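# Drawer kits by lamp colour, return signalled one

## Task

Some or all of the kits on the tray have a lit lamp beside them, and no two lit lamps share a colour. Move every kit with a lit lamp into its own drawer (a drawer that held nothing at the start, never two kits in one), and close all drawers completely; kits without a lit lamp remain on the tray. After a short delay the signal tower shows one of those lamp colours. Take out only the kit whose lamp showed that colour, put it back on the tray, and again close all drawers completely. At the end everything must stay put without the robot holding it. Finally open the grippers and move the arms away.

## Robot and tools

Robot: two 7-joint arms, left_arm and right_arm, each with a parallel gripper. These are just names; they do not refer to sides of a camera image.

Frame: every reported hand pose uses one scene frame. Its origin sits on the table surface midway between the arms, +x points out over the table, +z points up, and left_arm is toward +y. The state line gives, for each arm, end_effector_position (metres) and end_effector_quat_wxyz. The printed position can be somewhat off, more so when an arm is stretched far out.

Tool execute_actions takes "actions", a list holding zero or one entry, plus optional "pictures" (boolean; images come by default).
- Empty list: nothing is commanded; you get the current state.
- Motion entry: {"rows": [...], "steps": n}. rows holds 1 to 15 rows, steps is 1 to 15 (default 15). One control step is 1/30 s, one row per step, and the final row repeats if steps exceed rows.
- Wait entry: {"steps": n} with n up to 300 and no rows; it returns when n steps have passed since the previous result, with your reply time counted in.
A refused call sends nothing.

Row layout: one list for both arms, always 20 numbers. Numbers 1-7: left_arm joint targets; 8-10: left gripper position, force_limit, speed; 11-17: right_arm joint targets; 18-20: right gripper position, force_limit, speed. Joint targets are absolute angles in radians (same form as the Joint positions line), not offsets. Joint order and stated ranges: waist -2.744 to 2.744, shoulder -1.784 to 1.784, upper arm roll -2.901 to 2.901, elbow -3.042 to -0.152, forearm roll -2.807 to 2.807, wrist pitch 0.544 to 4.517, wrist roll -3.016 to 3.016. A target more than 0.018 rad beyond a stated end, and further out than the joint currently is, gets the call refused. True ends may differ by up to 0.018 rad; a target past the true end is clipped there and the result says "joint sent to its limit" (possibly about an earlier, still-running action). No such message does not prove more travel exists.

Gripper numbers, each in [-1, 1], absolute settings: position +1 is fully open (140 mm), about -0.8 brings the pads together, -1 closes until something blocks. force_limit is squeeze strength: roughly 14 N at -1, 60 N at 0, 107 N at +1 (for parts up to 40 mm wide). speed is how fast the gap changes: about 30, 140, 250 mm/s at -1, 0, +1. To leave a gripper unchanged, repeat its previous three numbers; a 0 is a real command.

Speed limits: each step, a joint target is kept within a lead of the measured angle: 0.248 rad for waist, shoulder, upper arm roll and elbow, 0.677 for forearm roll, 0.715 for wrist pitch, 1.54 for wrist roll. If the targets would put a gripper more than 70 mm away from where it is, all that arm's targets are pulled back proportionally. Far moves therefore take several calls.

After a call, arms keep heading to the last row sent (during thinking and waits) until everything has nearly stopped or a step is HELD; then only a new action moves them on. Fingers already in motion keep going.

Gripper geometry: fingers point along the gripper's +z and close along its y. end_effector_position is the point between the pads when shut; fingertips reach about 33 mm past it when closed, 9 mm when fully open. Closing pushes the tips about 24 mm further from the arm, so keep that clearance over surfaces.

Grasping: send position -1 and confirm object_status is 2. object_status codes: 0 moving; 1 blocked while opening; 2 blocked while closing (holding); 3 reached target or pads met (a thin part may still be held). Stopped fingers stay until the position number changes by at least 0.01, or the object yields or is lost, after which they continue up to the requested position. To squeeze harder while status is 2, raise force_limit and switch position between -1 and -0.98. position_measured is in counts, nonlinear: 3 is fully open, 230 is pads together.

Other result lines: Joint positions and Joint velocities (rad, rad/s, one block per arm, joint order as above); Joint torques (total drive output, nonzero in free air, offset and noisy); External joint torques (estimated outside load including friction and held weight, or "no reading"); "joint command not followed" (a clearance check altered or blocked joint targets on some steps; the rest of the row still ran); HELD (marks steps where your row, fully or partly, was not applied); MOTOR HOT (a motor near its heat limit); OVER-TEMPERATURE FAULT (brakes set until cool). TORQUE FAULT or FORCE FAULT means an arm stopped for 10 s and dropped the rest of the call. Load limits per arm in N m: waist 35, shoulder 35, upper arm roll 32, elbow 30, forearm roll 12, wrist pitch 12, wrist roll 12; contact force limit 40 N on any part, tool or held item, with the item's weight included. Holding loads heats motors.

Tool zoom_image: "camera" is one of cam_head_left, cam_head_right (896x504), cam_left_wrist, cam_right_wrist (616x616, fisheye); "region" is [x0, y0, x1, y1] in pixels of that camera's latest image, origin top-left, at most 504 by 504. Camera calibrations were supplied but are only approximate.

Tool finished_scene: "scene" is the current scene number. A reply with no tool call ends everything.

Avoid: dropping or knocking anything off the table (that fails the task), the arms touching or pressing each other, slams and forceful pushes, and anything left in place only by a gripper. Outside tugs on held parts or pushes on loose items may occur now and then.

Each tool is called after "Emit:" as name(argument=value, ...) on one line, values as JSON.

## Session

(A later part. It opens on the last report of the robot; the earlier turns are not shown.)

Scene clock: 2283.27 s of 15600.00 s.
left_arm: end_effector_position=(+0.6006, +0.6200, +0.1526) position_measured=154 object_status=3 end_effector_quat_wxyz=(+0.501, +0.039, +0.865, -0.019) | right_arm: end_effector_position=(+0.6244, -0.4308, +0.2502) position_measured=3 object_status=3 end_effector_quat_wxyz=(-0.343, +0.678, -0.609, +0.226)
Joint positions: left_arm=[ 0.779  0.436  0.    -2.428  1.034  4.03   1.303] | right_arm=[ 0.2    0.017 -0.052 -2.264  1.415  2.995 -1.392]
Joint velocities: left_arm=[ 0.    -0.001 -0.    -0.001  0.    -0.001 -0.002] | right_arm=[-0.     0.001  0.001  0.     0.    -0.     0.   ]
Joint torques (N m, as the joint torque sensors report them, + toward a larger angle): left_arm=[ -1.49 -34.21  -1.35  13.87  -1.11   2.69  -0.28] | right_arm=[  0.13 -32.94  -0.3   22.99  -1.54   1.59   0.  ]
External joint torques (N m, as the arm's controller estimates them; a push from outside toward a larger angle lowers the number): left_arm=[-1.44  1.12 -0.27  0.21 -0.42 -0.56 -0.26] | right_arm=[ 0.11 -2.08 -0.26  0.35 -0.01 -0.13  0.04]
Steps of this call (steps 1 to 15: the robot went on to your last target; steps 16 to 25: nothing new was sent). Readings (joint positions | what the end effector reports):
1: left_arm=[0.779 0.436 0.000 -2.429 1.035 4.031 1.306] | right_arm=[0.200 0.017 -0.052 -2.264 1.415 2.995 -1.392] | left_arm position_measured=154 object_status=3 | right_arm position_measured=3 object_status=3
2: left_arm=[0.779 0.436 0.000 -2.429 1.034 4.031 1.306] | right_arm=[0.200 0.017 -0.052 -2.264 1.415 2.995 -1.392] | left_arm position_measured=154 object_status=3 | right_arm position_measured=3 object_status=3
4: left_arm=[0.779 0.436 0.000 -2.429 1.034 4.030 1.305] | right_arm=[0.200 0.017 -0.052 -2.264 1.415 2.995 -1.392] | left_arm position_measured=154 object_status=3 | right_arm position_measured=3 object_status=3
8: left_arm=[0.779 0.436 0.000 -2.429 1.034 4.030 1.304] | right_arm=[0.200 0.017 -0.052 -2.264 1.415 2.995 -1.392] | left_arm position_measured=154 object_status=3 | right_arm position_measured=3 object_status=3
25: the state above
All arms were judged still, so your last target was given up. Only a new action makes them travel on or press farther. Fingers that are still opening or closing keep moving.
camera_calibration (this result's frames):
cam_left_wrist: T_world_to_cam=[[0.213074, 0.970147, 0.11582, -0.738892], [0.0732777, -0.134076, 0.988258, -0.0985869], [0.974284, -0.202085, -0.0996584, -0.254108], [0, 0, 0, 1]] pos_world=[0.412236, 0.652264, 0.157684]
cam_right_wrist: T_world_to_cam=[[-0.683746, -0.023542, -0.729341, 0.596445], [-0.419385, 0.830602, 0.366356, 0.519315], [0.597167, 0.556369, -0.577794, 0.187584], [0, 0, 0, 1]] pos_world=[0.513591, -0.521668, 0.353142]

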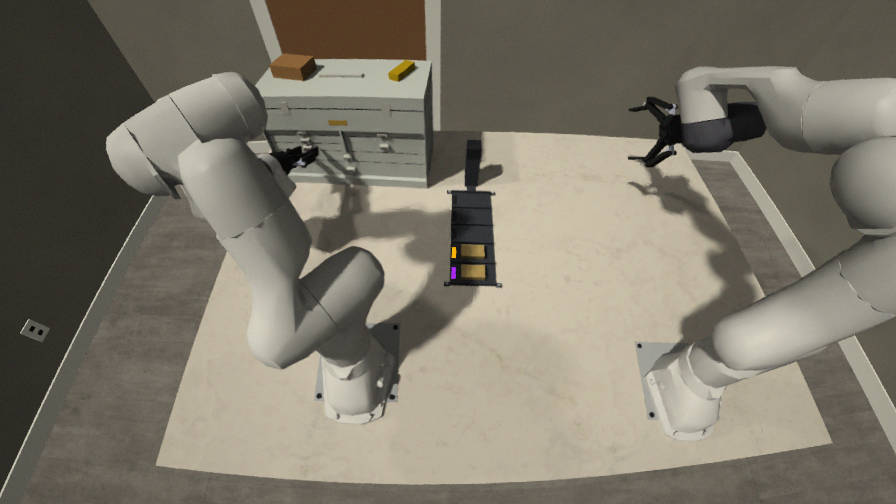

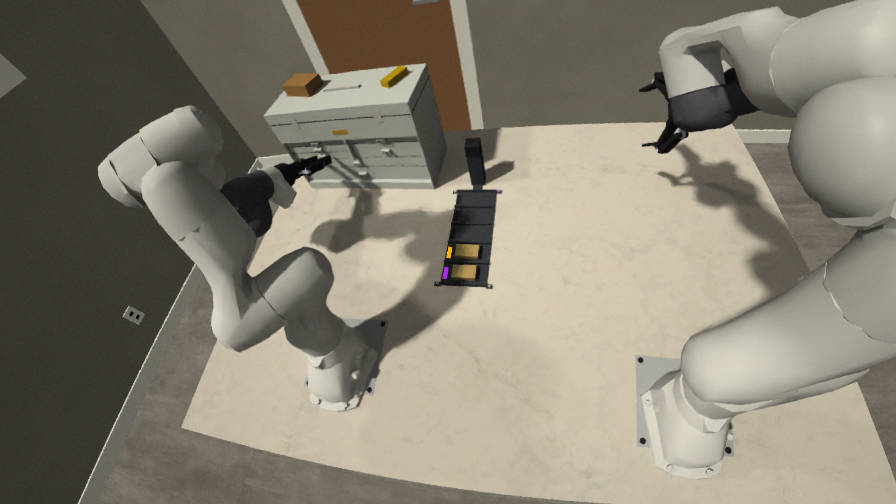

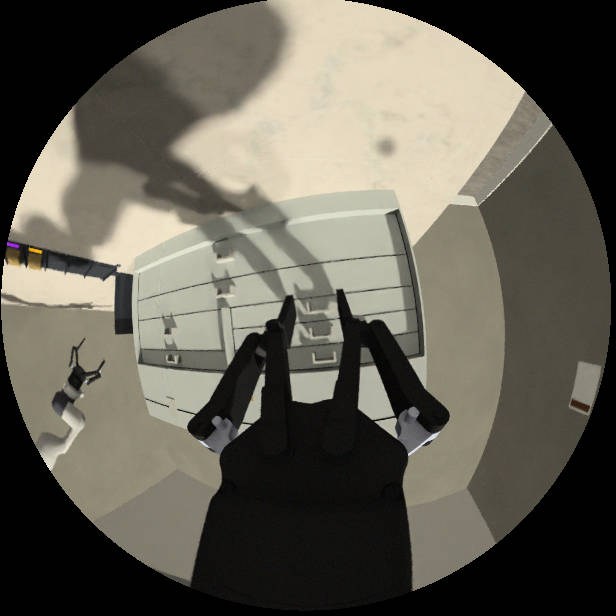

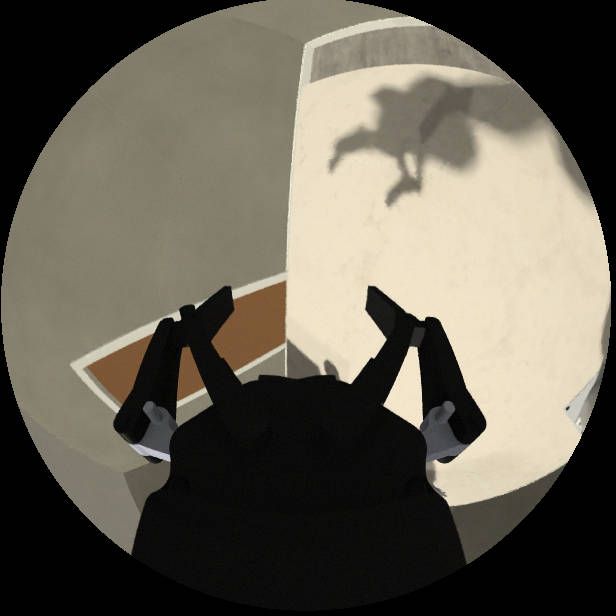

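Emit:
execute_actions(actions=[{"rows":[[0.769,0.443,0,-2.416,1.024,4.0206,1.291,-0.2,0,0,0.2,0.017,-0.05,-2.264,1.415,2.995,-1.392,1,0,0]],"steps":15}], pictures=false)

Emit:
execute_actions(actions=[{"rows":[[0.769,0.443,0,-2.416,1.024,4.0206,1.291,-1,0,-0.5,0.2,0.017,-0.05,-2.264,1.415,2.995,-1.392,1,0,0]],"steps":15}], pictures=false)

Emit:
execute_actions(actions=[{"steps":15}], pictures=false)

Scene clock: 2292.27 s of 15600.00 s.
left_arm: end_effector_position=(+0.6050, +0.6210, +0.1528) position_measured=154 object_status=3 end_effector_quat_wxyz=(+0.501, +0.038, +0.864, -0.018) | right_arm: end_effector_position=(+0.6244, -0.4308, +0.2502) position_measured=3 object_status=3 end_effector_quat_wxyz=(-0.343, +0.678, -0.609, +0.226)
Joint positions: left_arm=[ 0.772  0.441  0.    -2.418  1.027  4.025  1.299] | right_arm=[ 0.2    0.017 -0.052 -2.264  1.415  2.995 -1.392]
Joint velocities: left_arm=[-0.    -0.     0.001 -0.    -0.001 -0.001 -0.004] | right_arm=[-0.     0.001 -0.     0.001  0.001  0.     0.001]
Joint torques (N m, as the joint torque sensors report them, + toward a larger angle): left_arm=[ -1.6  -33.71  -0.9   13.96  -1.23   2.52  -0.24] | right_arm=[  0.31 -32.59  -0.47  23.    -1.48   1.66   0.04]
External joint torques (N m, as the arm's controller estimates them; a push from outside toward a larger angle lowers the number): left_arm=[-1.59  1.84  0.14  0.16 -0.52 -0.72 -0.22] | right_arm=[ 0.38 -1.75 -0.34  0.37  0.05 -0.07  0.08]
Steps of this call (steps 1 to 90: nothing new was sent; then 5.50 s passed at rest; steps 91 to 105: all 15 steps of this action). Readings (joint positions | what the end effector reports):
91: left_arm=[0.778 0.437 0.000 -2.426 1.032 4.029 1.302] | right_arm=[0.200 0.017 -0.052 -2.264 1.415 2.995 -1.392] | left_arm position_measured=154 object_status=3 | right_arm position_measured=3 object_status=3
92: left_arm=[0.776 0.439 0.000 -2.423 1.031 4.028 1.302] | right_arm=[0.200 0.017 -0.052 -2.264 1.415 2.995 -1.392] | left_arm position_measured=154 object_status=3 | right_arm position_measured=3 object_status=3
94: left_arm=[0.773 0.440 0.000 -2.420 1.029 4.027 1.301] | right_arm=[0.200 0.017 -0.052 -2.264 1.415 2.995 -1.392] | left_arm position_measured=154 object_status=3 | right_arm position_measured=3 object_status=3
98: left_arm=[0.772 0.441 0.000 -2.418 1.028 4.026 1.300] | right_arm=[0.200 0.017 -0.052 -2.264 1.415 2.995 -1.392] | left_arm position_measured=154 object_status=3 | right_arm position_measured=3 object_status=3
105: the state above

Scene clock: 2292.77 s of 15600.00 s.
left_arm: end_effector_position=(+0.6050, +0.6225, +0.1526) position_measured=193 object_status=2 end_effector_quat_wxyz=(+0.501, +0.036, +0.865, -0.018) | right_arm: end_effector_position=(+0.6244, -0.4308, +0.2502) position_measured=3 object_status=3 end_effector_quat_wxyz=(-0.343, +0.678, -0.609, +0.226)
Joint positions: left_arm=[ 0.772  0.441  0.001 -2.417  1.025  4.024  1.297] | right_arm=[ 0.2    0.017 -0.052 -2.264  1.415  2.995 -1.392]
Joint velocities: left_arm=[-0.001  0.001 -0.001 -0.     0.001  0.    -0.003] | right_arm=[ 0.001 -0.002 -0.001  0.    -0.     0.001  0.   ]
Joint torques (N m, as the joint torque sensors report them, + toward a larger angle): left_arm=[ -2.26 -34.26  -1.24  13.75  -0.75   2.92  -0.24] | right_arm=[  0.4  -32.73  -0.19  23.36  -1.52   1.68   0.03]
External joint torques (N m, as the arm's controller estimates them; a push from outside toward a larger angle lowers the number): left_arm=[-2.19  1.23 -0.16 -0.04 -0.05 -0.32 -0.22] | right_arm=[ 0.4  -1.64 -0.13  0.6   0.03 -0.06  0.07]
Steps of this call (steps 1 to 15: all 15 steps of this action). Readings (joint positions | what the end effector reports):
1: left_arm=[0.772 0.441 0.000 -2.418 1.027 4.025 1.299] | right_arm=[0.200 0.017 -0.052 -2.264 1.415 2.995 -1.392] | left_arm position_measured=154 object_status=0 | right_arm position_measured=3 object_status=3
2: left_arm=[0.772 0.441 0.000 -2.418 1.027 4.025 1.299] | right_arm=[0.200 0.017 -0.052 -2.264 1.415 2.995 -1.392] | left_arm position_measured=158 object_status=0 | right_arm position_measured=3 object_status=3
4: left_arm=[0.772 0.441 0.000 -2.418 1.027 4.025 1.298] | right_arm=[0.200 0.017 -0.052 -2.264 1.415 2.995 -1.392] | left_arm position_measured=167 object_status=0 | right_arm position_measured=3 object_status=3
8: left_arm=[0.772 0.441 0.001 -2.417 1.025 4.024 1.298] | right_arm=[0.200 0.017 -0.052 -2.264 1.415 2.995 -1.392] | left_arm position_measured=186 object_status=0 | right_arm position_measured=3 object_status=3
15: the state above

Scene clock: 2293.27 s of 15600.00 s.
left_arm: end_effector_position=(+0.6050, +0.6225, +0.1526) position_measured=193 object_status=2 end_effector_quat_wxyz=(+0.501, +0.036, +0.865, -0.018) | right_arm: end_effector_position=(+0.6244, -0.4308, +0.2502) position_measured=3 object_status=3 end_effector_quat_wxyz=(-0.343, +0.678, -0.609, +0.226)
Joint positions: left_arm=[ 0.772  0.441  0.001 -2.417  1.025  4.024  1.297] | right_arm=[ 0.2    0.017 -0.052 -2.264  1.415  2.995 -1.392]
Joint velocities: left_arm=[-0.001  0.     0.    -0.001  0.001  0.    -0.001] | right_arm=[-0.    -0.     0.    -0.    -0.002 -0.001 -0.   ]
Joint torques (N m, as the joint torque sensors report them, + toward a larger angle): left_arm=[ -2.59 -33.93  -1.22  13.68  -0.63   2.88  -0.34] | right_arm=[  0.   -32.44   0.63  23.03  -1.51   1.63   0.  ]
External joint torques (N m, as the arm's controller estimates them; a push from outside toward a larger angle lowers the number): left_arm=[-2.44  1.66 -0.06 -0.15  0.06 -0.37 -0.32] | right_arm=[-0.02 -1.48  0.67  0.33  0.03 -0.1   0.05]
Steps of this call (steps 1 to 15: the robot went on to your last target). Readings (joint positions | what the end effector reports):
1: left_arm=[0.772 0.441 0.001 -2.417 1.025 4.024 1.297] | right_arm=[0.200 0.017 -0.052 -2.264 1.415 2.995 -1.392] | left_arm position_measured=193 object_status=2 | right_arm position_measured=3 object_status=3
2: left_arm=[0.772 0.441 0.001 -2.417 1.025 4.024 1.297] | right_arm=[0.200 0.017 -0.052 -2.264 1.415 2.995 -1.392] | left_arm position_measured=193 object_status=2 | right_arm position_measured=3 object_status=3
4: left_arm=[0.772 0.441 0.001 -2.417 1.025 4.024 1.297] | right_arm=[0.200 0.017 -0.052 -2.264 1.415 2.995 -1.392] | left_arm position_measured=193 object_status=2 | right_arm position_measured=3 object_status=3
8: left_arm=[0.772 0.441 0.001 -2.417 1.025 4.024 1.297] | right_arm=[0.200 0.017 -0.052 -2.264 1.415 2.995 -1.392] | left_arm position_measured=193 object_status=2 | right_arm position_measured=3 object_status=3
15: the state above
All arms were judged still, so your last target was given up. Only a new action makes them travel on or press farther. Fingers that are still opening or closing keep moving.

Emit:
execute_actions(actions=[{"rows":[[0.779,0.438,0,-2.425,1.034,4.032,1.305,-1,0,-0.5,0.2,0.017,-0.05,-2.264,1.415,2.995,-1.392,1,0,0],[0.786,0.434,0,-2.433,1.039,4.036,1.31,-1,0,-0.5,0.2,0.017,-0.05,-2.264,1.415,2.995,-1.392,1,0,0],[0.793,0.43,0,-2.441,1.044,4.04,1.315,-1,0,-0.5,0.2,0.017,-0.05,-2.264,1.415,2.995,-1.392,1,0,0],[0.80,0.427,0,-2.448,1.049,4.044,1.32,-1,0,-0.5,0.2,0.017,-0.05,-2.264,1.415,2.995,-1.392,1,0,0],[0.807,0.423,0,-2.456,1.054,4.048,1.324,-1,0,-0.5,0.2,0.017,-0.05,-2.264,1.415,2.995,-1.392,1,0,0],[0.814,0.42,0,-2.463,1.058,4.052,1.328,-1,0,-0.5,0.2,0.017,-0.05,-2.264,1.415,2.995,-1.392,1,0,0],[0.821,0.416,0,-2.471,1.063,4.056,1.332,-1,0,-0.5,0.2,0.017,-0.05,-2.264,1.415,2.995,-1.392,1,0,0],[0.828,0.412,0,-2.478,1.068,4.06,1.336,-1,0,-0.5,0.2,0.017,-0.05,-2.264,1.415,2.995,-1.392,1,0,0],[0.835,0.409,0,-2.486,1.072,4.064,1.34,-1,0,-0.5,0.2,0.017,-0.05,-2.264,1.415,2.995,-1.392,1,0,0],[0.842,0.405,0,-2.494,1.077,4.068,1.344,-1,0,-0.5,0.2,0.017,-0.05,-2.264,1.415,2.995,-1.392,1,0,0],[0.85,0.402,0,-2.501,1.082,4.072,1.348,-1,0,-0.5,0.2,0.017,-0.05,-2.264,1.415,2.995,-1.392,1,0,0],[0.857,0.398,0,-2.509,1.087,4.076,1.352,-1,0,-0.5,0.2,0.017,-0.05,-2.264,1.415,2.995,-1.392,1,0,0],[0.865,0.395,0,-2.516,1.092,4.08,1.356,-1,0,-0.5,0.2,0.017,-0.05,-2.264,1.415,2.995,-1.392,1,0,0],[0.872,0.391,0,-2.524,1.097,4.083,1.36,-1,0,-0.5,0.2,0.017,-0.05,-2.264,1.415,2.995,-1.392,1,0,0],[0.88,0.388,0,-2.531,1.103,4.086,1.364,-1,0,-0.5,0.2,0.017,-0.05,-2.264,1.415,2.995,-1.392,1,0,0]],"steps":15}], pictures=false)

Emit:
execute_actions(actions=[{"rows":[[0.888,0.384,0,-2.539,1.109,4.09,1.368,-1,0,-0.5,0.2,0.017,-0.05,-2.264,1.415,2.995,-1.392,1,0,0],[0.896,0.381,0,-2.546,1.115,4.093,1.372,-1,0,-0.5,0.2,0.017,-0.05,-2.264,1.415,2.995,-1.392,1,0,0],[0.904,0.378,0,-2.553,1.121,4.096,1.375,-1,0,-0.5,0.2,0.017,-0.05,-2.264,1.415,2.995,-1.392,1,0,0],[0.912,0.374,0,-2.561,1.127,4.099,1.379,-1,0,-0.5,0.2,0.017,-0.05,-2.264,1.415,2.995,-1.392,1,0,0],[0.92,0.371,0,-2.568,1.133,4.102,1.382,-1,0,-0.5,0.2,0.017,-0.05,-2.264,1.415,2.995,-1.392,1,0,0],[0.928,0.368,0,-2.575,1.139,4.105,1.386,-1,0,-0.5,0.2,0.017,-0.05,-2.264,1.415,2.995,-1.392,1,0,0],[0.936,0.365,0,-2.582,1.145,4.108,1.39,-1,0,-0.5,0.2,0.017,-0.05,-2.264,1.415,2.995,-1.392,1,0,0],[0.944,0.361,0,-2.59,1.151,4.111,1.39,-1,0,-0.5,0.2,0.017,-0.05,-2.264,1.415,2.995,-1.392,1,0,0],[0.952,0.358,0,-2.597,1.156,4.112,1.39,-1,0,-0.5,0.2,0.017,-0.05,-2.264,1.415,2.995,-1.392,1,0,0],[0.96,0.355,0,-2.604,1.156,4.112,1.39,-1,0,-0.5,0.2,0.017,-0.05,-2.264,1.415,2.995,-1.392,1,0,0]],"steps":15}], pictures=false)

Emit:
execute_actions(actions=[{"steps":15}])

Emit:
zoom_image(camera="cam_head_right", region=[240, 60, 460, 210])

Scene clock: 2332.87 s of 15600.00 s.
left_arm: end_effector_position=(+0.5616, +0.6255, +0.1533) position_measured=193 object_status=2 end_effector_quat_wxyz=(+0.500, +0.034, +0.865, -0.021) | right_arm: end_effector_position=(+0.6244, -0.4308, +0.2502) position_measured=3 object_status=3 end_effector_quat_wxyz=(-0.343, +0.678, -0.609, +0.226)
Joint positions: left_arm=[ 0.859  0.396 -0.    -2.513  1.084  4.068  1.332] | right_arm=[ 0.2    0.017 -0.052 -2.264  1.415  2.995 -1.392]
Joint velocities: left_arm=[ 0.22  -0.098 -0.001 -0.215  0.153  0.104  0.102] | right_arm=[ 0.002  0.    -0.     0.001 -0.     0.001  0.001]
Joint torques (N m, as the joint torque sensors report them, + toward a larger angle): left_arm=[  0.97 -32.76   0.37  11.18  -0.47   3.45   0.26] | right_arm=[  0.22 -33.02  -0.14  23.1   -1.52   1.6    0.04]
External joint torques (N m, as the arm's controller estimates them; a push from outside toward a larger angle lowers the number): left_arm=[ 2.07  0.04  1.35 -2.74  0.57  0.35  0.32] | right_arm=[ 0.23 -2.01 -0.07  0.36  0.02 -0.13  0.09]
Steps of this call (steps 1 to 90: nothing new was sent; then 36.10 s passed at rest; steps 91 to 105: all 15 steps of this action). Readings (joint positions | what the end effector reports):
91: left_arm=[0.773 0.440 0.001 -2.418 1.025 4.024 1.297] | right_arm=[0.200 0.017 -0.052 -2.264 1.415 2.995 -1.392] | left_arm position_measured=193 object_status=2 | right_arm position_measured=3 object_status=3
92: left_arm=[0.775 0.439 0.001 -2.421 1.027 4.026 1.298] | right_arm=[0.200 0.017 -0.052 -2.264 1.415 2.995 -1.392] | left_arm position_measured=193 object_status=2 | right_arm position_measured=3 object_status=3
94: left_arm=[0.784 0.434 0.001 -2.432 1.033 4.030 1.300] | right_arm=[0.200 0.017 -0.052 -2.264 1.415 2.995 -1.392] | left_arm position_measured=193 object_status=2 | right_arm position_measured=3 object_status=3
98: left_arm=[0.809 0.421 0.000 -2.460 1.051 4.043 1.309] | right_arm=[0.200 0.017 -0.052 -2.264 1.415 2.995 -1.392] | left_arm position_measured=193 object_status=2 | right_arm position_measured=3 object_status=3
105: the state above

Scene clock: 2333.37 s of 15600.00 s.
left_arm: end_effector_position=(+0.5191, +0.6283, +0.1538) position_measured=193 object_status=2 end_effector_quat_wxyz=(+0.500, +0.033, +0.865, -0.020) | right_arm: end_effector_position=(+0.6244, -0.4308, +0.2502) position_measured=3 object_status=3 end_effector_quat_wxyz=(-0.343, +0.678, -0.609, +0.226)
Joint positions: left_arm=[ 0.955  0.357 -0.001 -2.6    1.15   4.106  1.375] | right_arm=[ 0.2    0.017 -0.052 -2.264  1.415  2.995 -1.392]
Joint velocities: left_arm=[ 0.027 -0.006  0.001 -0.018  0.021  0.013  0.037] | right_arm=[-0.    -0.001 -0.     0.    -0.001 -0.    -0.001]
Joint torques (N m, as the joint torque sensors report them, + toward a larger angle): left_arm=[  0.93 -33.15  -0.27   9.63   0.49   3.92   0.35] | right_arm=[  0.14 -32.89  -0.22  22.84  -1.52   1.68   0.04]
External joint torques (N m, as the arm's controller estimates them; a push from outside toward a larger angle lowers the number): left_arm=[ 1.36 -2.16  1.06 -2.19  0.95  0.62  0.35] | right_arm=[ 0.19 -1.85 -0.1   0.08  0.02 -0.06  0.08]
Steps of this call (steps 1 to 15: all 15 steps of this action). Readings (joint positions | what the end effector reports):
1: left_arm=[0.867 0.393 -0.000 -2.521 1.090 4.071 1.335] | right_arm=[0.200 0.017 -0.052 -2.264 1.415 2.995 -1.392] | left_arm position_measured=193 object_status=2 | right_arm position_measured=3 object_status=3
2: left_arm=[0.875 0.390 -0.000 -2.528 1.095 4.075 1.339] | right_arm=[0.200 0.017 -0.052 -2.264 1.415 2.995 -1.392] | left_arm position_measured=193 object_status=2 | right_arm position_measured=3 object_status=3
4: left_arm=[0.891 0.383 -0.001 -2.543 1.107 4.081 1.346] | right_arm=[0.200 0.017 -0.052 -2.264 1.415 2.995 -1.392] | left_arm position_measured=193 object_status=2 | right_arm position_measured=3 object_status=3
8: left_arm=[0.923 0.370 -0.001 -2.572 1.130 4.094 1.359] | right_arm=[0.200 0.017 -0.052 -2.264 1.415 2.995 -1.392] | left_arm position_measured=193 object_status=2 | right_arm position_measured=3 object_status=3
15: the state above

Scene clock: 2333.87 s of 15600.00 s.
left_arm: end_effector_position=(+0.5182, +0.6284, +0.1538) position_measured=193 object_status=2 end_effector_quat_wxyz=(+0.500, +0.035, +0.865, -0.019) | right_arm: end_effector_position=(+0.6244, -0.4308, +0.2502) position_measured=3 object_status=3 end_effector_quat_wxyz=(-0.343, +0.678, -0.609, +0.226)
Joint positions: left_arm=[ 0.957  0.357 -0.001 -2.601  1.152  4.107  1.381] | right_arm=[ 0.2    0.017 -0.052 -2.264  1.415  2.995 -1.392]
Joint velocities: left_arm=[-0.    -0.001  0.     0.     0.     0.001  0.001] | right_arm=[-0.001  0.     0.    -0.    -0.    -0.001 -0.001]
Joint torques (N m, as the joint torque sensors report them, + toward a larger angle): left_arm=[  1.19 -32.06  -0.79  10.02   0.66   4.04   0.56] | right_arm=[  0.37 -32.95   0.07  22.97  -1.59   1.66   0.04]
External joint torques (N m, as the arm's controller estimates them; a push from outside toward a larger angle lowers the number): left_arm=[ 1.27 -1.11  0.22 -1.57  1.16  0.75  0.58] | right_arm=[ 0.41 -2.08  0.17  0.3  -0.06 -0.06  0.08]
Steps of this call (steps 1 to 15: the robot went on to your last target). Readings (joint positions | what the end effector reports):
1: left_arm=[0.955 0.357 -0.001 -2.601 1.151 4.106 1.376] | right_arm=[0.200 0.017 -0.052 -2.264 1.415 2.995 -1.392] | left_arm position_measured=193 object_status=2 | right_arm position_measured=3 object_status=3
2: left_arm=[0.956 0.357 -0.001 -2.601 1.151 4.107 1.377] | right_arm=[0.200 0.017 -0.052 -2.264 1.415 2.995 -1.392] | left_arm position_measured=193 object_status=2 | right_arm position_measured=3 object_status=3
4: left_arm=[0.956 0.357 -0.001 -2.601 1.152 4.107 1.378] | right_arm=[0.200 0.017 -0.052 -2.264 1.415 2.995 -1.392] | left_arm position_measured=193 object_status=2 | right_arm position_measured=3 object_status=3
8: left_arm=[0.957 0.357 -0.001 -2.601 1.152 4.107 1.380] | right_arm=[0.200 0.017 -0.052 -2.264 1.415 2.995 -1.392] | left_arm position_measured=193 object_status=2 | right_arm position_measured=3 object_status=3
15: the state above
All arms were judged still, so your last target was given up. Only a new action makes them travel on or press farther. Fingers that are still opening or closing keep moving.
camera_calibration (this result's frames):
cam_left_wrist: T_world_to_cam=[[0.205664, 0.972148, 0.112386, -0.726515], [0.0747003, -0.130101, 0.988683, -0.095952], [0.975768, -0.194941, -0.0993768, -0.177315], [0, 0, 0, 1]] pos_world=[0.329604, 0.65923, 0.158895]
cam_right_wrist: T_world_to_cam=[[-0.683746, -0.023544, -0.72934, 0.596444], [-0.419387, 0.830601, 0.366356, 0.519315], [0.597165, 0.556371, -0.577794, 0.187585], [0, 0, 0, 1]] pos_world=[0.513591, -0.521667, 0.353142]

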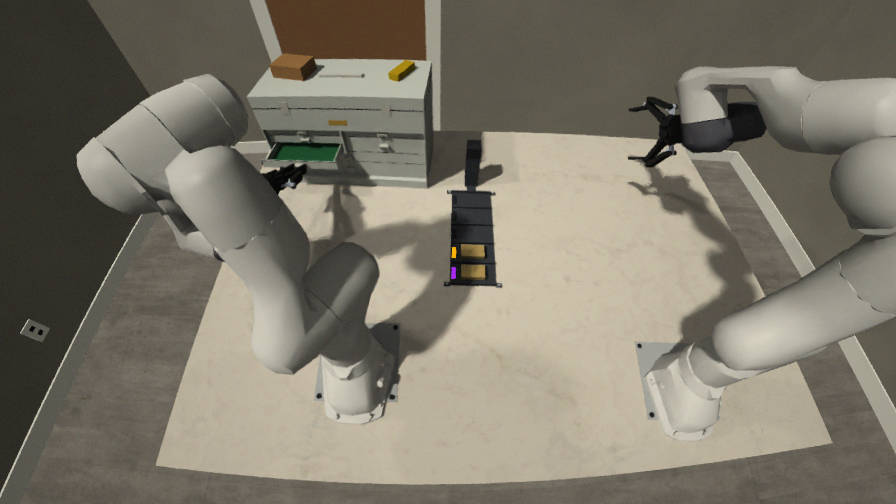

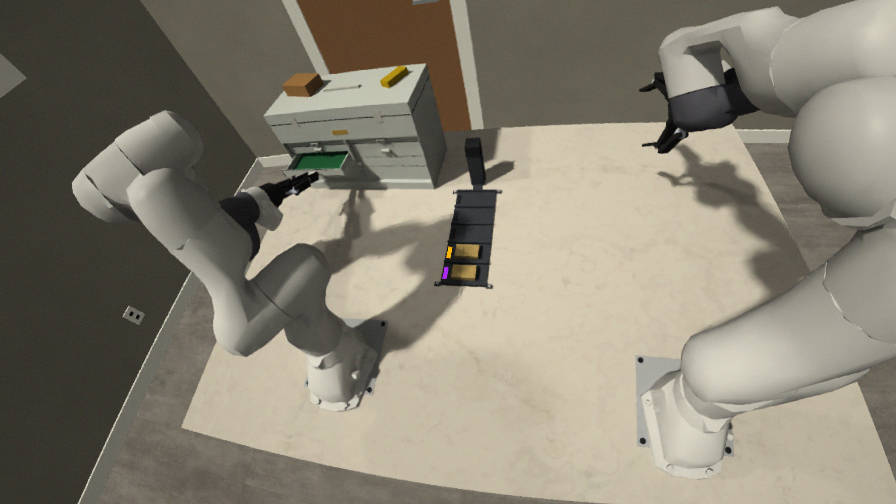

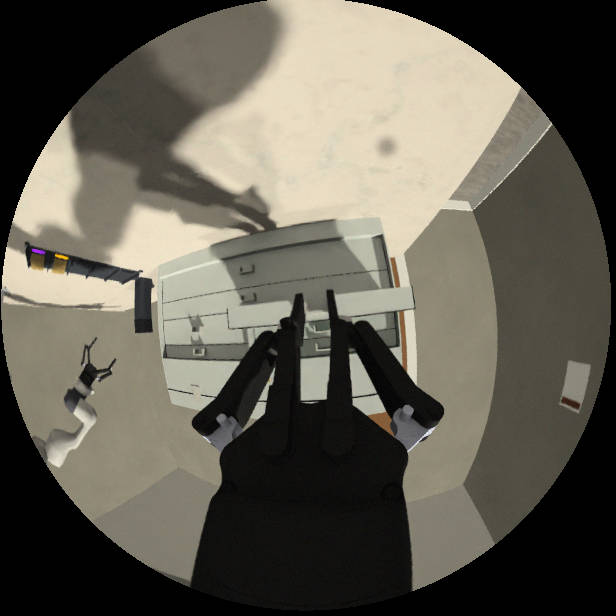

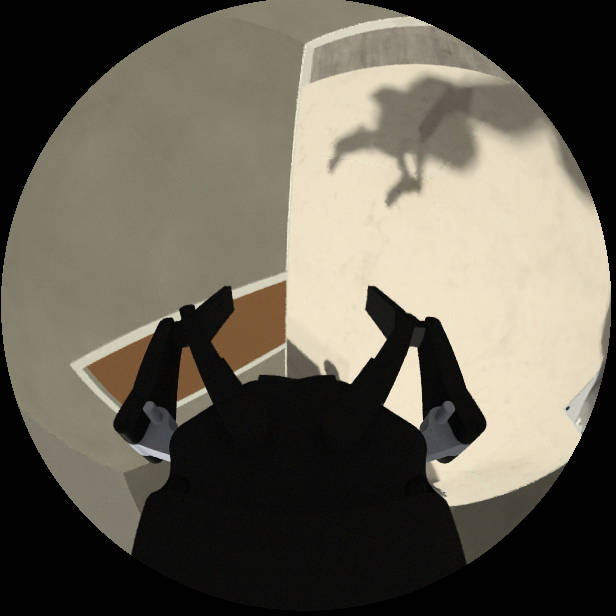

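Region (240, 60, 460, 210) of cam_head_right's 896x504 image, scaled by 2.291, with more detail than that image has; it fills the top 344 rows of this view, and the rest is white.

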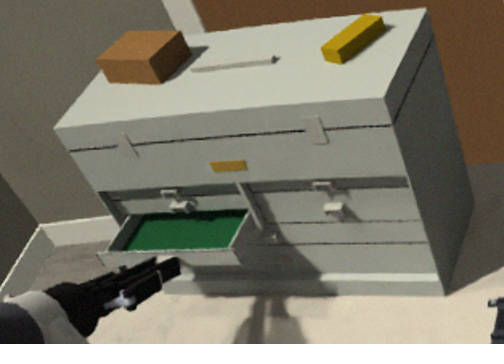

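Emit:
execute_actions(actions=[{"rows":[[0.969,0.352,0,-2.61,1.166,4.117,1.396,-1,0,-0.5,0.2,0.017,-0.05,-2.264,1.415,2.995,-1.392,1,0,0],[0.978,0.349,0,-2.617,1.173,4.12,1.4,-1,0,-0.5,0.2,0.017,-0.05,-2.264,1.415,2.995,-1.392,1,0,0],[0.987,0.346,0,-2.624,1.181,4.123,1.404,-1,0,-0.5,0.2,0.017,-0.05,-2.264,1.415,2.995,-1.392,1,0,0],[0.997,0.343,0,-2.63,1.188,4.126,1.408,-1,0,-0.5,0.2,0.017,-0.05,-2.264,1.415,2.995,-1.392,1,0,0],[1.006,0.34,0,-2.637,1.196,4.129,1.412,-1,0,-0.5,0.2,0.017,-0.05,-2.264,1.415,2.995,-1.392,1,0,0],[1.016,0.337,0,-2.643,1.203,4.132,1.416,-1,0,-0.5,0.2,0.017,-0.05,-2.264,1.415,2.995,-1.392,1,0,0],[1.025,0.335,0,-2.65,1.211,4.135,1.416,-1,0,-0.5,0.2,0.017,-0.05,-2.264,1.415,2.995,-1.392,1,0,0],[1.035,0.332,0,-2.656,1.216,4.135,1.416,-1,0,-0.5,0.2,0.017,-0.05,-2.264,1.415,2.995,-1.392,1,0,0]],"steps":15}], pictures=false)

Emit:
execute_actions(actions=[{"steps":10}], pictures=false)

Emit:
execute_actions(actions=[{"rows":[[1.035,0.332,0,-2.656,1.216,4.135,1.416,-0.2,0,0,0.2,0.017,-0.05,-2.264,1.415,2.995,-1.392,1,0,0]],"steps":12}], pictures=false)

Emit:
execute_actions(actions=[{"rows":[[1.065,0.326,0,-2.672,1.24,4.142,1.425,-0.2,0,0,0.2,0.017,-0.05,-2.264,1.415,2.995,-1.392,1,0,0],[1.09,0.321,0,-2.685,1.265,4.148,1.43,-0.2,0,0,0.2,0.017,-0.05,-2.264,1.415,2.995,-1.392,1,0,0],[1.12,0.315,0,-2.697,1.29,4.154,1.44,-0.2,0,0,0.2,0.017,-0.05,-2.264,1.415,2.995,-1.392,1,0,0],[1.15,0.31,0,-2.71,1.315,4.16,1.45,-0.2,0,0,0.2,0.017,-0.05,-2.264,1.415,2.995,-1.392,1,0,0],[1.18,0.305,0,-2.722,1.337,4.163,1.455,-0.2,0,0,0.2,0.017,-0.05,-2.264,1.415,2.995,-1.392,1,0,0]],"steps":15}], pictures=false)

Scene clock: 2351.57 s of 15600.00 s.
left_arm: end_effector_position=(+0.4891, +0.6302, +0.1542) position_measured=193 object_status=2 end_effector_quat_wxyz=(+0.500, +0.033, +0.865, -0.019) | right_arm: end_effector_position=(+0.6244, -0.4308, +0.2502) position_measured=3 object_status=3 end_effector_quat_wxyz=(-0.343, +0.678, -0.609, +0.226)
Joint positions: left_arm=[ 1.031  0.334 -0.001 -2.653  1.209  4.129  1.404] | right_arm=[ 0.2    0.017 -0.052 -2.264  1.415  2.995 -1.392]
Joint velocities: left_arm=[ 0.014 -0.001 -0.    -0.004  0.015  0.003  0.02 ] | right_arm=[-0.001 -0.002  0.001 -0.    -0.001 -0.    -0.001]
Joint torques (N m, as the joint torque sensors report them, + toward a larger angle): left_arm=[  1.28 -29.47   0.54   9.19   0.9    4.18   0.51] | right_arm=[  0.29 -32.86  -0.25  23.19  -1.54   1.67   0.02]
External joint torques (N m, as the arm's controller estimates them; a push from outside toward a larger angle lowers the number): left_arm=[ 1.46  0.    1.63 -1.7   1.31  0.88  0.52] | right_arm=[ 0.2  -1.9  -0.29  0.52  0.   -0.05  0.06]
Steps of this call (steps 1 to 90: nothing new was sent; then 14.20 s passed at rest; steps 91 to 105: all 15 steps of this action). Readings (joint positions | what the end effector reports):
91: left_arm=[0.959 0.356 -0.001 -2.603 1.154 4.108 1.382] | right_arm=[0.200 0.017 -0.052 -2.264 1.415 2.995 -1.392] | left_arm position_measured=193 object_status=2 | right_arm position_measured=3 object_status=3
92: left_arm=[0.963 0.355 -0.001 -2.606 1.157 4.109 1.383] | right_arm=[0.200 0.017 -0.052 -2.264 1.415 2.995 -1.392] | left_arm position_measured=193 object_status=2 | right_arm position_measured=3 object_status=3
94: left_arm=[0.976 0.350 -0.001 -2.616 1.167 4.113 1.386] | right_arm=[0.200 0.017 -0.052 -2.264 1.415 2.995 -1.392] | left_arm position_measured=193 object_status=2 | right_arm position_measured=3 object_status=3
98: left_arm=[1.011 0.339 -0.001 -2.640 1.193 4.123 1.395] | right_arm=[0.200 0.017 -0.052 -2.264 1.415 2.995 -1.392] | left_arm position_measured=193 object_status=2 | right_arm position_measured=3 object_status=3
105: the state above

Scene clock: 2351.90 s of 15600.00 s.
left_arm: end_effector_position=(+0.4888, +0.6302, +0.1542) position_measured=193 object_status=2 end_effector_quat_wxyz=(+0.500, +0.035, +0.865, -0.019) | right_arm: end_effector_position=(+0.6244, -0.4308, +0.2502) position_measured=3 object_status=3 end_effector_quat_wxyz=(-0.343, +0.678, -0.609, +0.226)
Joint positions: left_arm=[ 1.033  0.334 -0.001 -2.653  1.211  4.129  1.407] | right_arm=[ 0.2    0.017 -0.052 -2.264  1.415  2.995 -1.392]
Joint velocities: left_arm=[ 0.    -0.001  0.    -0.    -0.001  0.001  0.002] | right_arm=[ 0.001  0.001 -0.     0.001 -0.001 -0.    -0.   ]
Joint torques (N m, as the joint torque sensors report them, + toward a larger angle): left_arm=[  0.44 -30.49   0.76   8.66   1.09   4.15   0.59] | right_arm=[  0.1  -32.52  -0.43  22.95  -1.52   1.58   0.03]
External joint torques (N m, as the arm's controller estimates them; a push from outside toward a larger angle lowers the number): left_arm=[ 0.43 -0.93  1.67 -2.2   1.53  0.85  0.61] | right_arm=[ 0.12 -1.63 -0.35  0.26  0.01 -0.15  0.07]
Steps of this call (steps 1 to 10: the robot went on to your last target). Readings (joint positions | what the end effector reports):
1: left_arm=[1.032 0.334 -0.001 -2.653 1.210 4.129 1.405] | right_arm=[0.200 0.017 -0.052 -2.264 1.415 2.995 -1.392] | left_arm position_measured=193 object_status=2 | right_arm position_measured=3 object_status=3
2: left_arm=[1.032 0.334 -0.001 -2.653 1.210 4.129 1.405] | right_arm=[0.200 0.017 -0.052 -2.264 1.415 2.995 -1.392] | left_arm position_measured=193 object_status=2 | right_arm position_measured=3 object_status=3
4: left_arm=[1.032 0.334 -0.001 -2.653 1.210 4.129 1.406] | right_arm=[0.200 0.017 -0.052 -2.264 1.415 2.995 -1.392] | left_arm position_measured=193 object_status=2 | right_arm position_measured=3 object_status=3
8: left_arm=[1.033 0.334 -0.001 -2.653 1.211 4.129 1.407] | right_arm=[0.200 0.017 -0.052 -2.264 1.415 2.995 -1.392] | left_arm position_measured=193 object_status=2 | right_arm position_measured=3 object_status=3
10: the state above

Scene clock: 2352.30 s of 15600.00 s.
left_arm: end_effector_position=(+0.4884, +0.6289, +0.1542) position_measured=154 object_status=0 end_effector_quat_wxyz=(+0.501, +0.036, +0.865, -0.019) | right_arm: end_effector_position=(+0.6244, -0.4308, +0.2502) position_measured=3 object_status=3 end_effector_quat_wxyz=(-0.343, +0.678, -0.609, +0.226)
Joint positions: left_arm=[ 1.033  0.334 -0.001 -2.654  1.213  4.131  1.408] | right_arm=[ 0.2    0.017 -0.052 -2.264  1.415  2.995 -1.392]
Joint velocities: left_arm=[-0.001  0.     0.002  0.     0.002  0.     0.002] | right_arm=[ 0.    -0.    -0.001  0.     0.     0.     0.001]
Joint torques (N m, as the joint torque sensors report them, + toward a larger angle): left_arm=[  0.87 -30.67   0.39   9.62   0.42   4.05   0.45] | right_arm=[  0.23 -32.41   0.09  23.1   -1.49   1.62   0.1 ]
External joint torques (N m, as the arm's controller estimates them; a push from outside toward a larger angle lowers the number): left_arm=[ 0.85 -1.28  1.29 -1.21  0.87  0.77  0.47] | right_arm=[ 0.28 -1.43  0.19  0.37  0.04 -0.12  0.14]
Steps of this call (steps 1 to 12: all 12 steps of this action). Readings (joint positions | what the end effector reports):
1: left_arm=[1.033 0.334 -0.001 -2.653 1.211 4.129 1.407] | right_arm=[0.200 0.017 -0.052 -2.264 1.415 2.995 -1.392] | left_arm position_measured=193 object_status=0 | right_arm position_measured=3 object_status=3
2: left_arm=[1.033 0.334 -0.001 -2.653 1.211 4.130 1.407] | right_arm=[0.200 0.017 -0.052 -2.264 1.415 2.995 -1.392] | left_arm position_measured=191 object_status=0 | right_arm position_measured=3 object_status=3
4: left_arm=[1.033 0.334 -0.001 -2.654 1.212 4.130 1.407] | right_arm=[0.200 0.017 -0.052 -2.264 1.415 2.995 -1.392] | left_arm position_measured=171 object_status=0 | right_arm position_measured=3 object_status=3
8: left_arm=[1.033 0.334 -0.001 -2.654 1.213 4.130 1.408] | right_arm=[0.200 0.017 -0.052 -2.264 1.415 2.995 -1.392] | left_arm position_measured=154 object_status=0 | right_arm position_measured=3 object_status=3
12: the state above

Scene clock: 2352.80 s of 15600.00 s.
left_arm: end_effector_position=(+0.4382, +0.6353, +0.1529) position_measured=154 object_status=3 end_effector_quat_wxyz=(+0.499, +0.029, +0.866, -0.019) | right_arm: end_effector_position=(+0.6244, -0.4308, +0.2502) position_measured=3 object_status=3 end_effector_quat_wxyz=(-0.343, +0.678, -0.609, +0.226)
Joint positions: left_arm=[ 1.177  0.307  0.002 -2.72   1.33   4.157  1.439] | right_arm=[ 0.2    0.017 -0.052 -2.264  1.415  2.995 -1.392]
Joint velocities: left_arm=[ 0.004 -0.002  0.001 -0.003  0.032  0.011  0.031] | right_arm=[ 0.     0.001 -0.     0.001  0.     0.001  0.001]
Joint torques (N m, as the joint torque sensors report them, + toward a larger angle): left_arm=[  1.44 -29.13  -1.83   8.43   0.62   3.94   0.42] | right_arm=[  0.18 -32.8   -0.24  22.86  -1.52   1.65   0.  ]
External joint torques (N m, as the arm's controller estimates them; a push from outside toward a larger angle lowers the number): left_arm=[ 1.42 -1.55 -0.96 -1.37  1.    0.64  0.44] | right_arm=[ 0.06 -1.9  -0.29  0.17  0.02 -0.06  0.05]
Steps of this call (steps 1 to 15: all 15 steps of this action). Readings (joint positions | what the end effector reports):
1: left_arm=[1.038 0.332 -0.002 -2.658 1.219 4.132 1.409] | right_arm=[0.200 0.017 -0.052 -2.264 1.415 2.995 -1.392] | left_arm position_measured=154 object_status=0 | right_arm position_measured=3 object_status=3
2: left_arm=[1.051 0.329 -0.003 -2.665 1.229 4.134 1.411] | right_arm=[0.200 0.017 -0.052 -2.264 1.415 2.995 -1.392] | left_arm position_measured=154 object_status=3 | right_arm position_measured=3 object_status=3
4: left_arm=[1.093 0.321 -0.004 -2.685 1.259 4.140 1.416] | right_arm=[0.200 0.017 -0.052 -2.264 1.415 2.995 -1.392] | left_arm position_measured=154 object_status=3 | right_arm position_measured=3 object_status=3
8: left_arm=[1.166 0.310 0.002 -2.714 1.309 4.150 1.427] | right_arm=[0.200 0.017 -0.052 -2.264 1.415 2.995 -1.392] | left_arm position_measured=154 object_status=3 | right_arm position_measured=3 object_status=3
15: the state above


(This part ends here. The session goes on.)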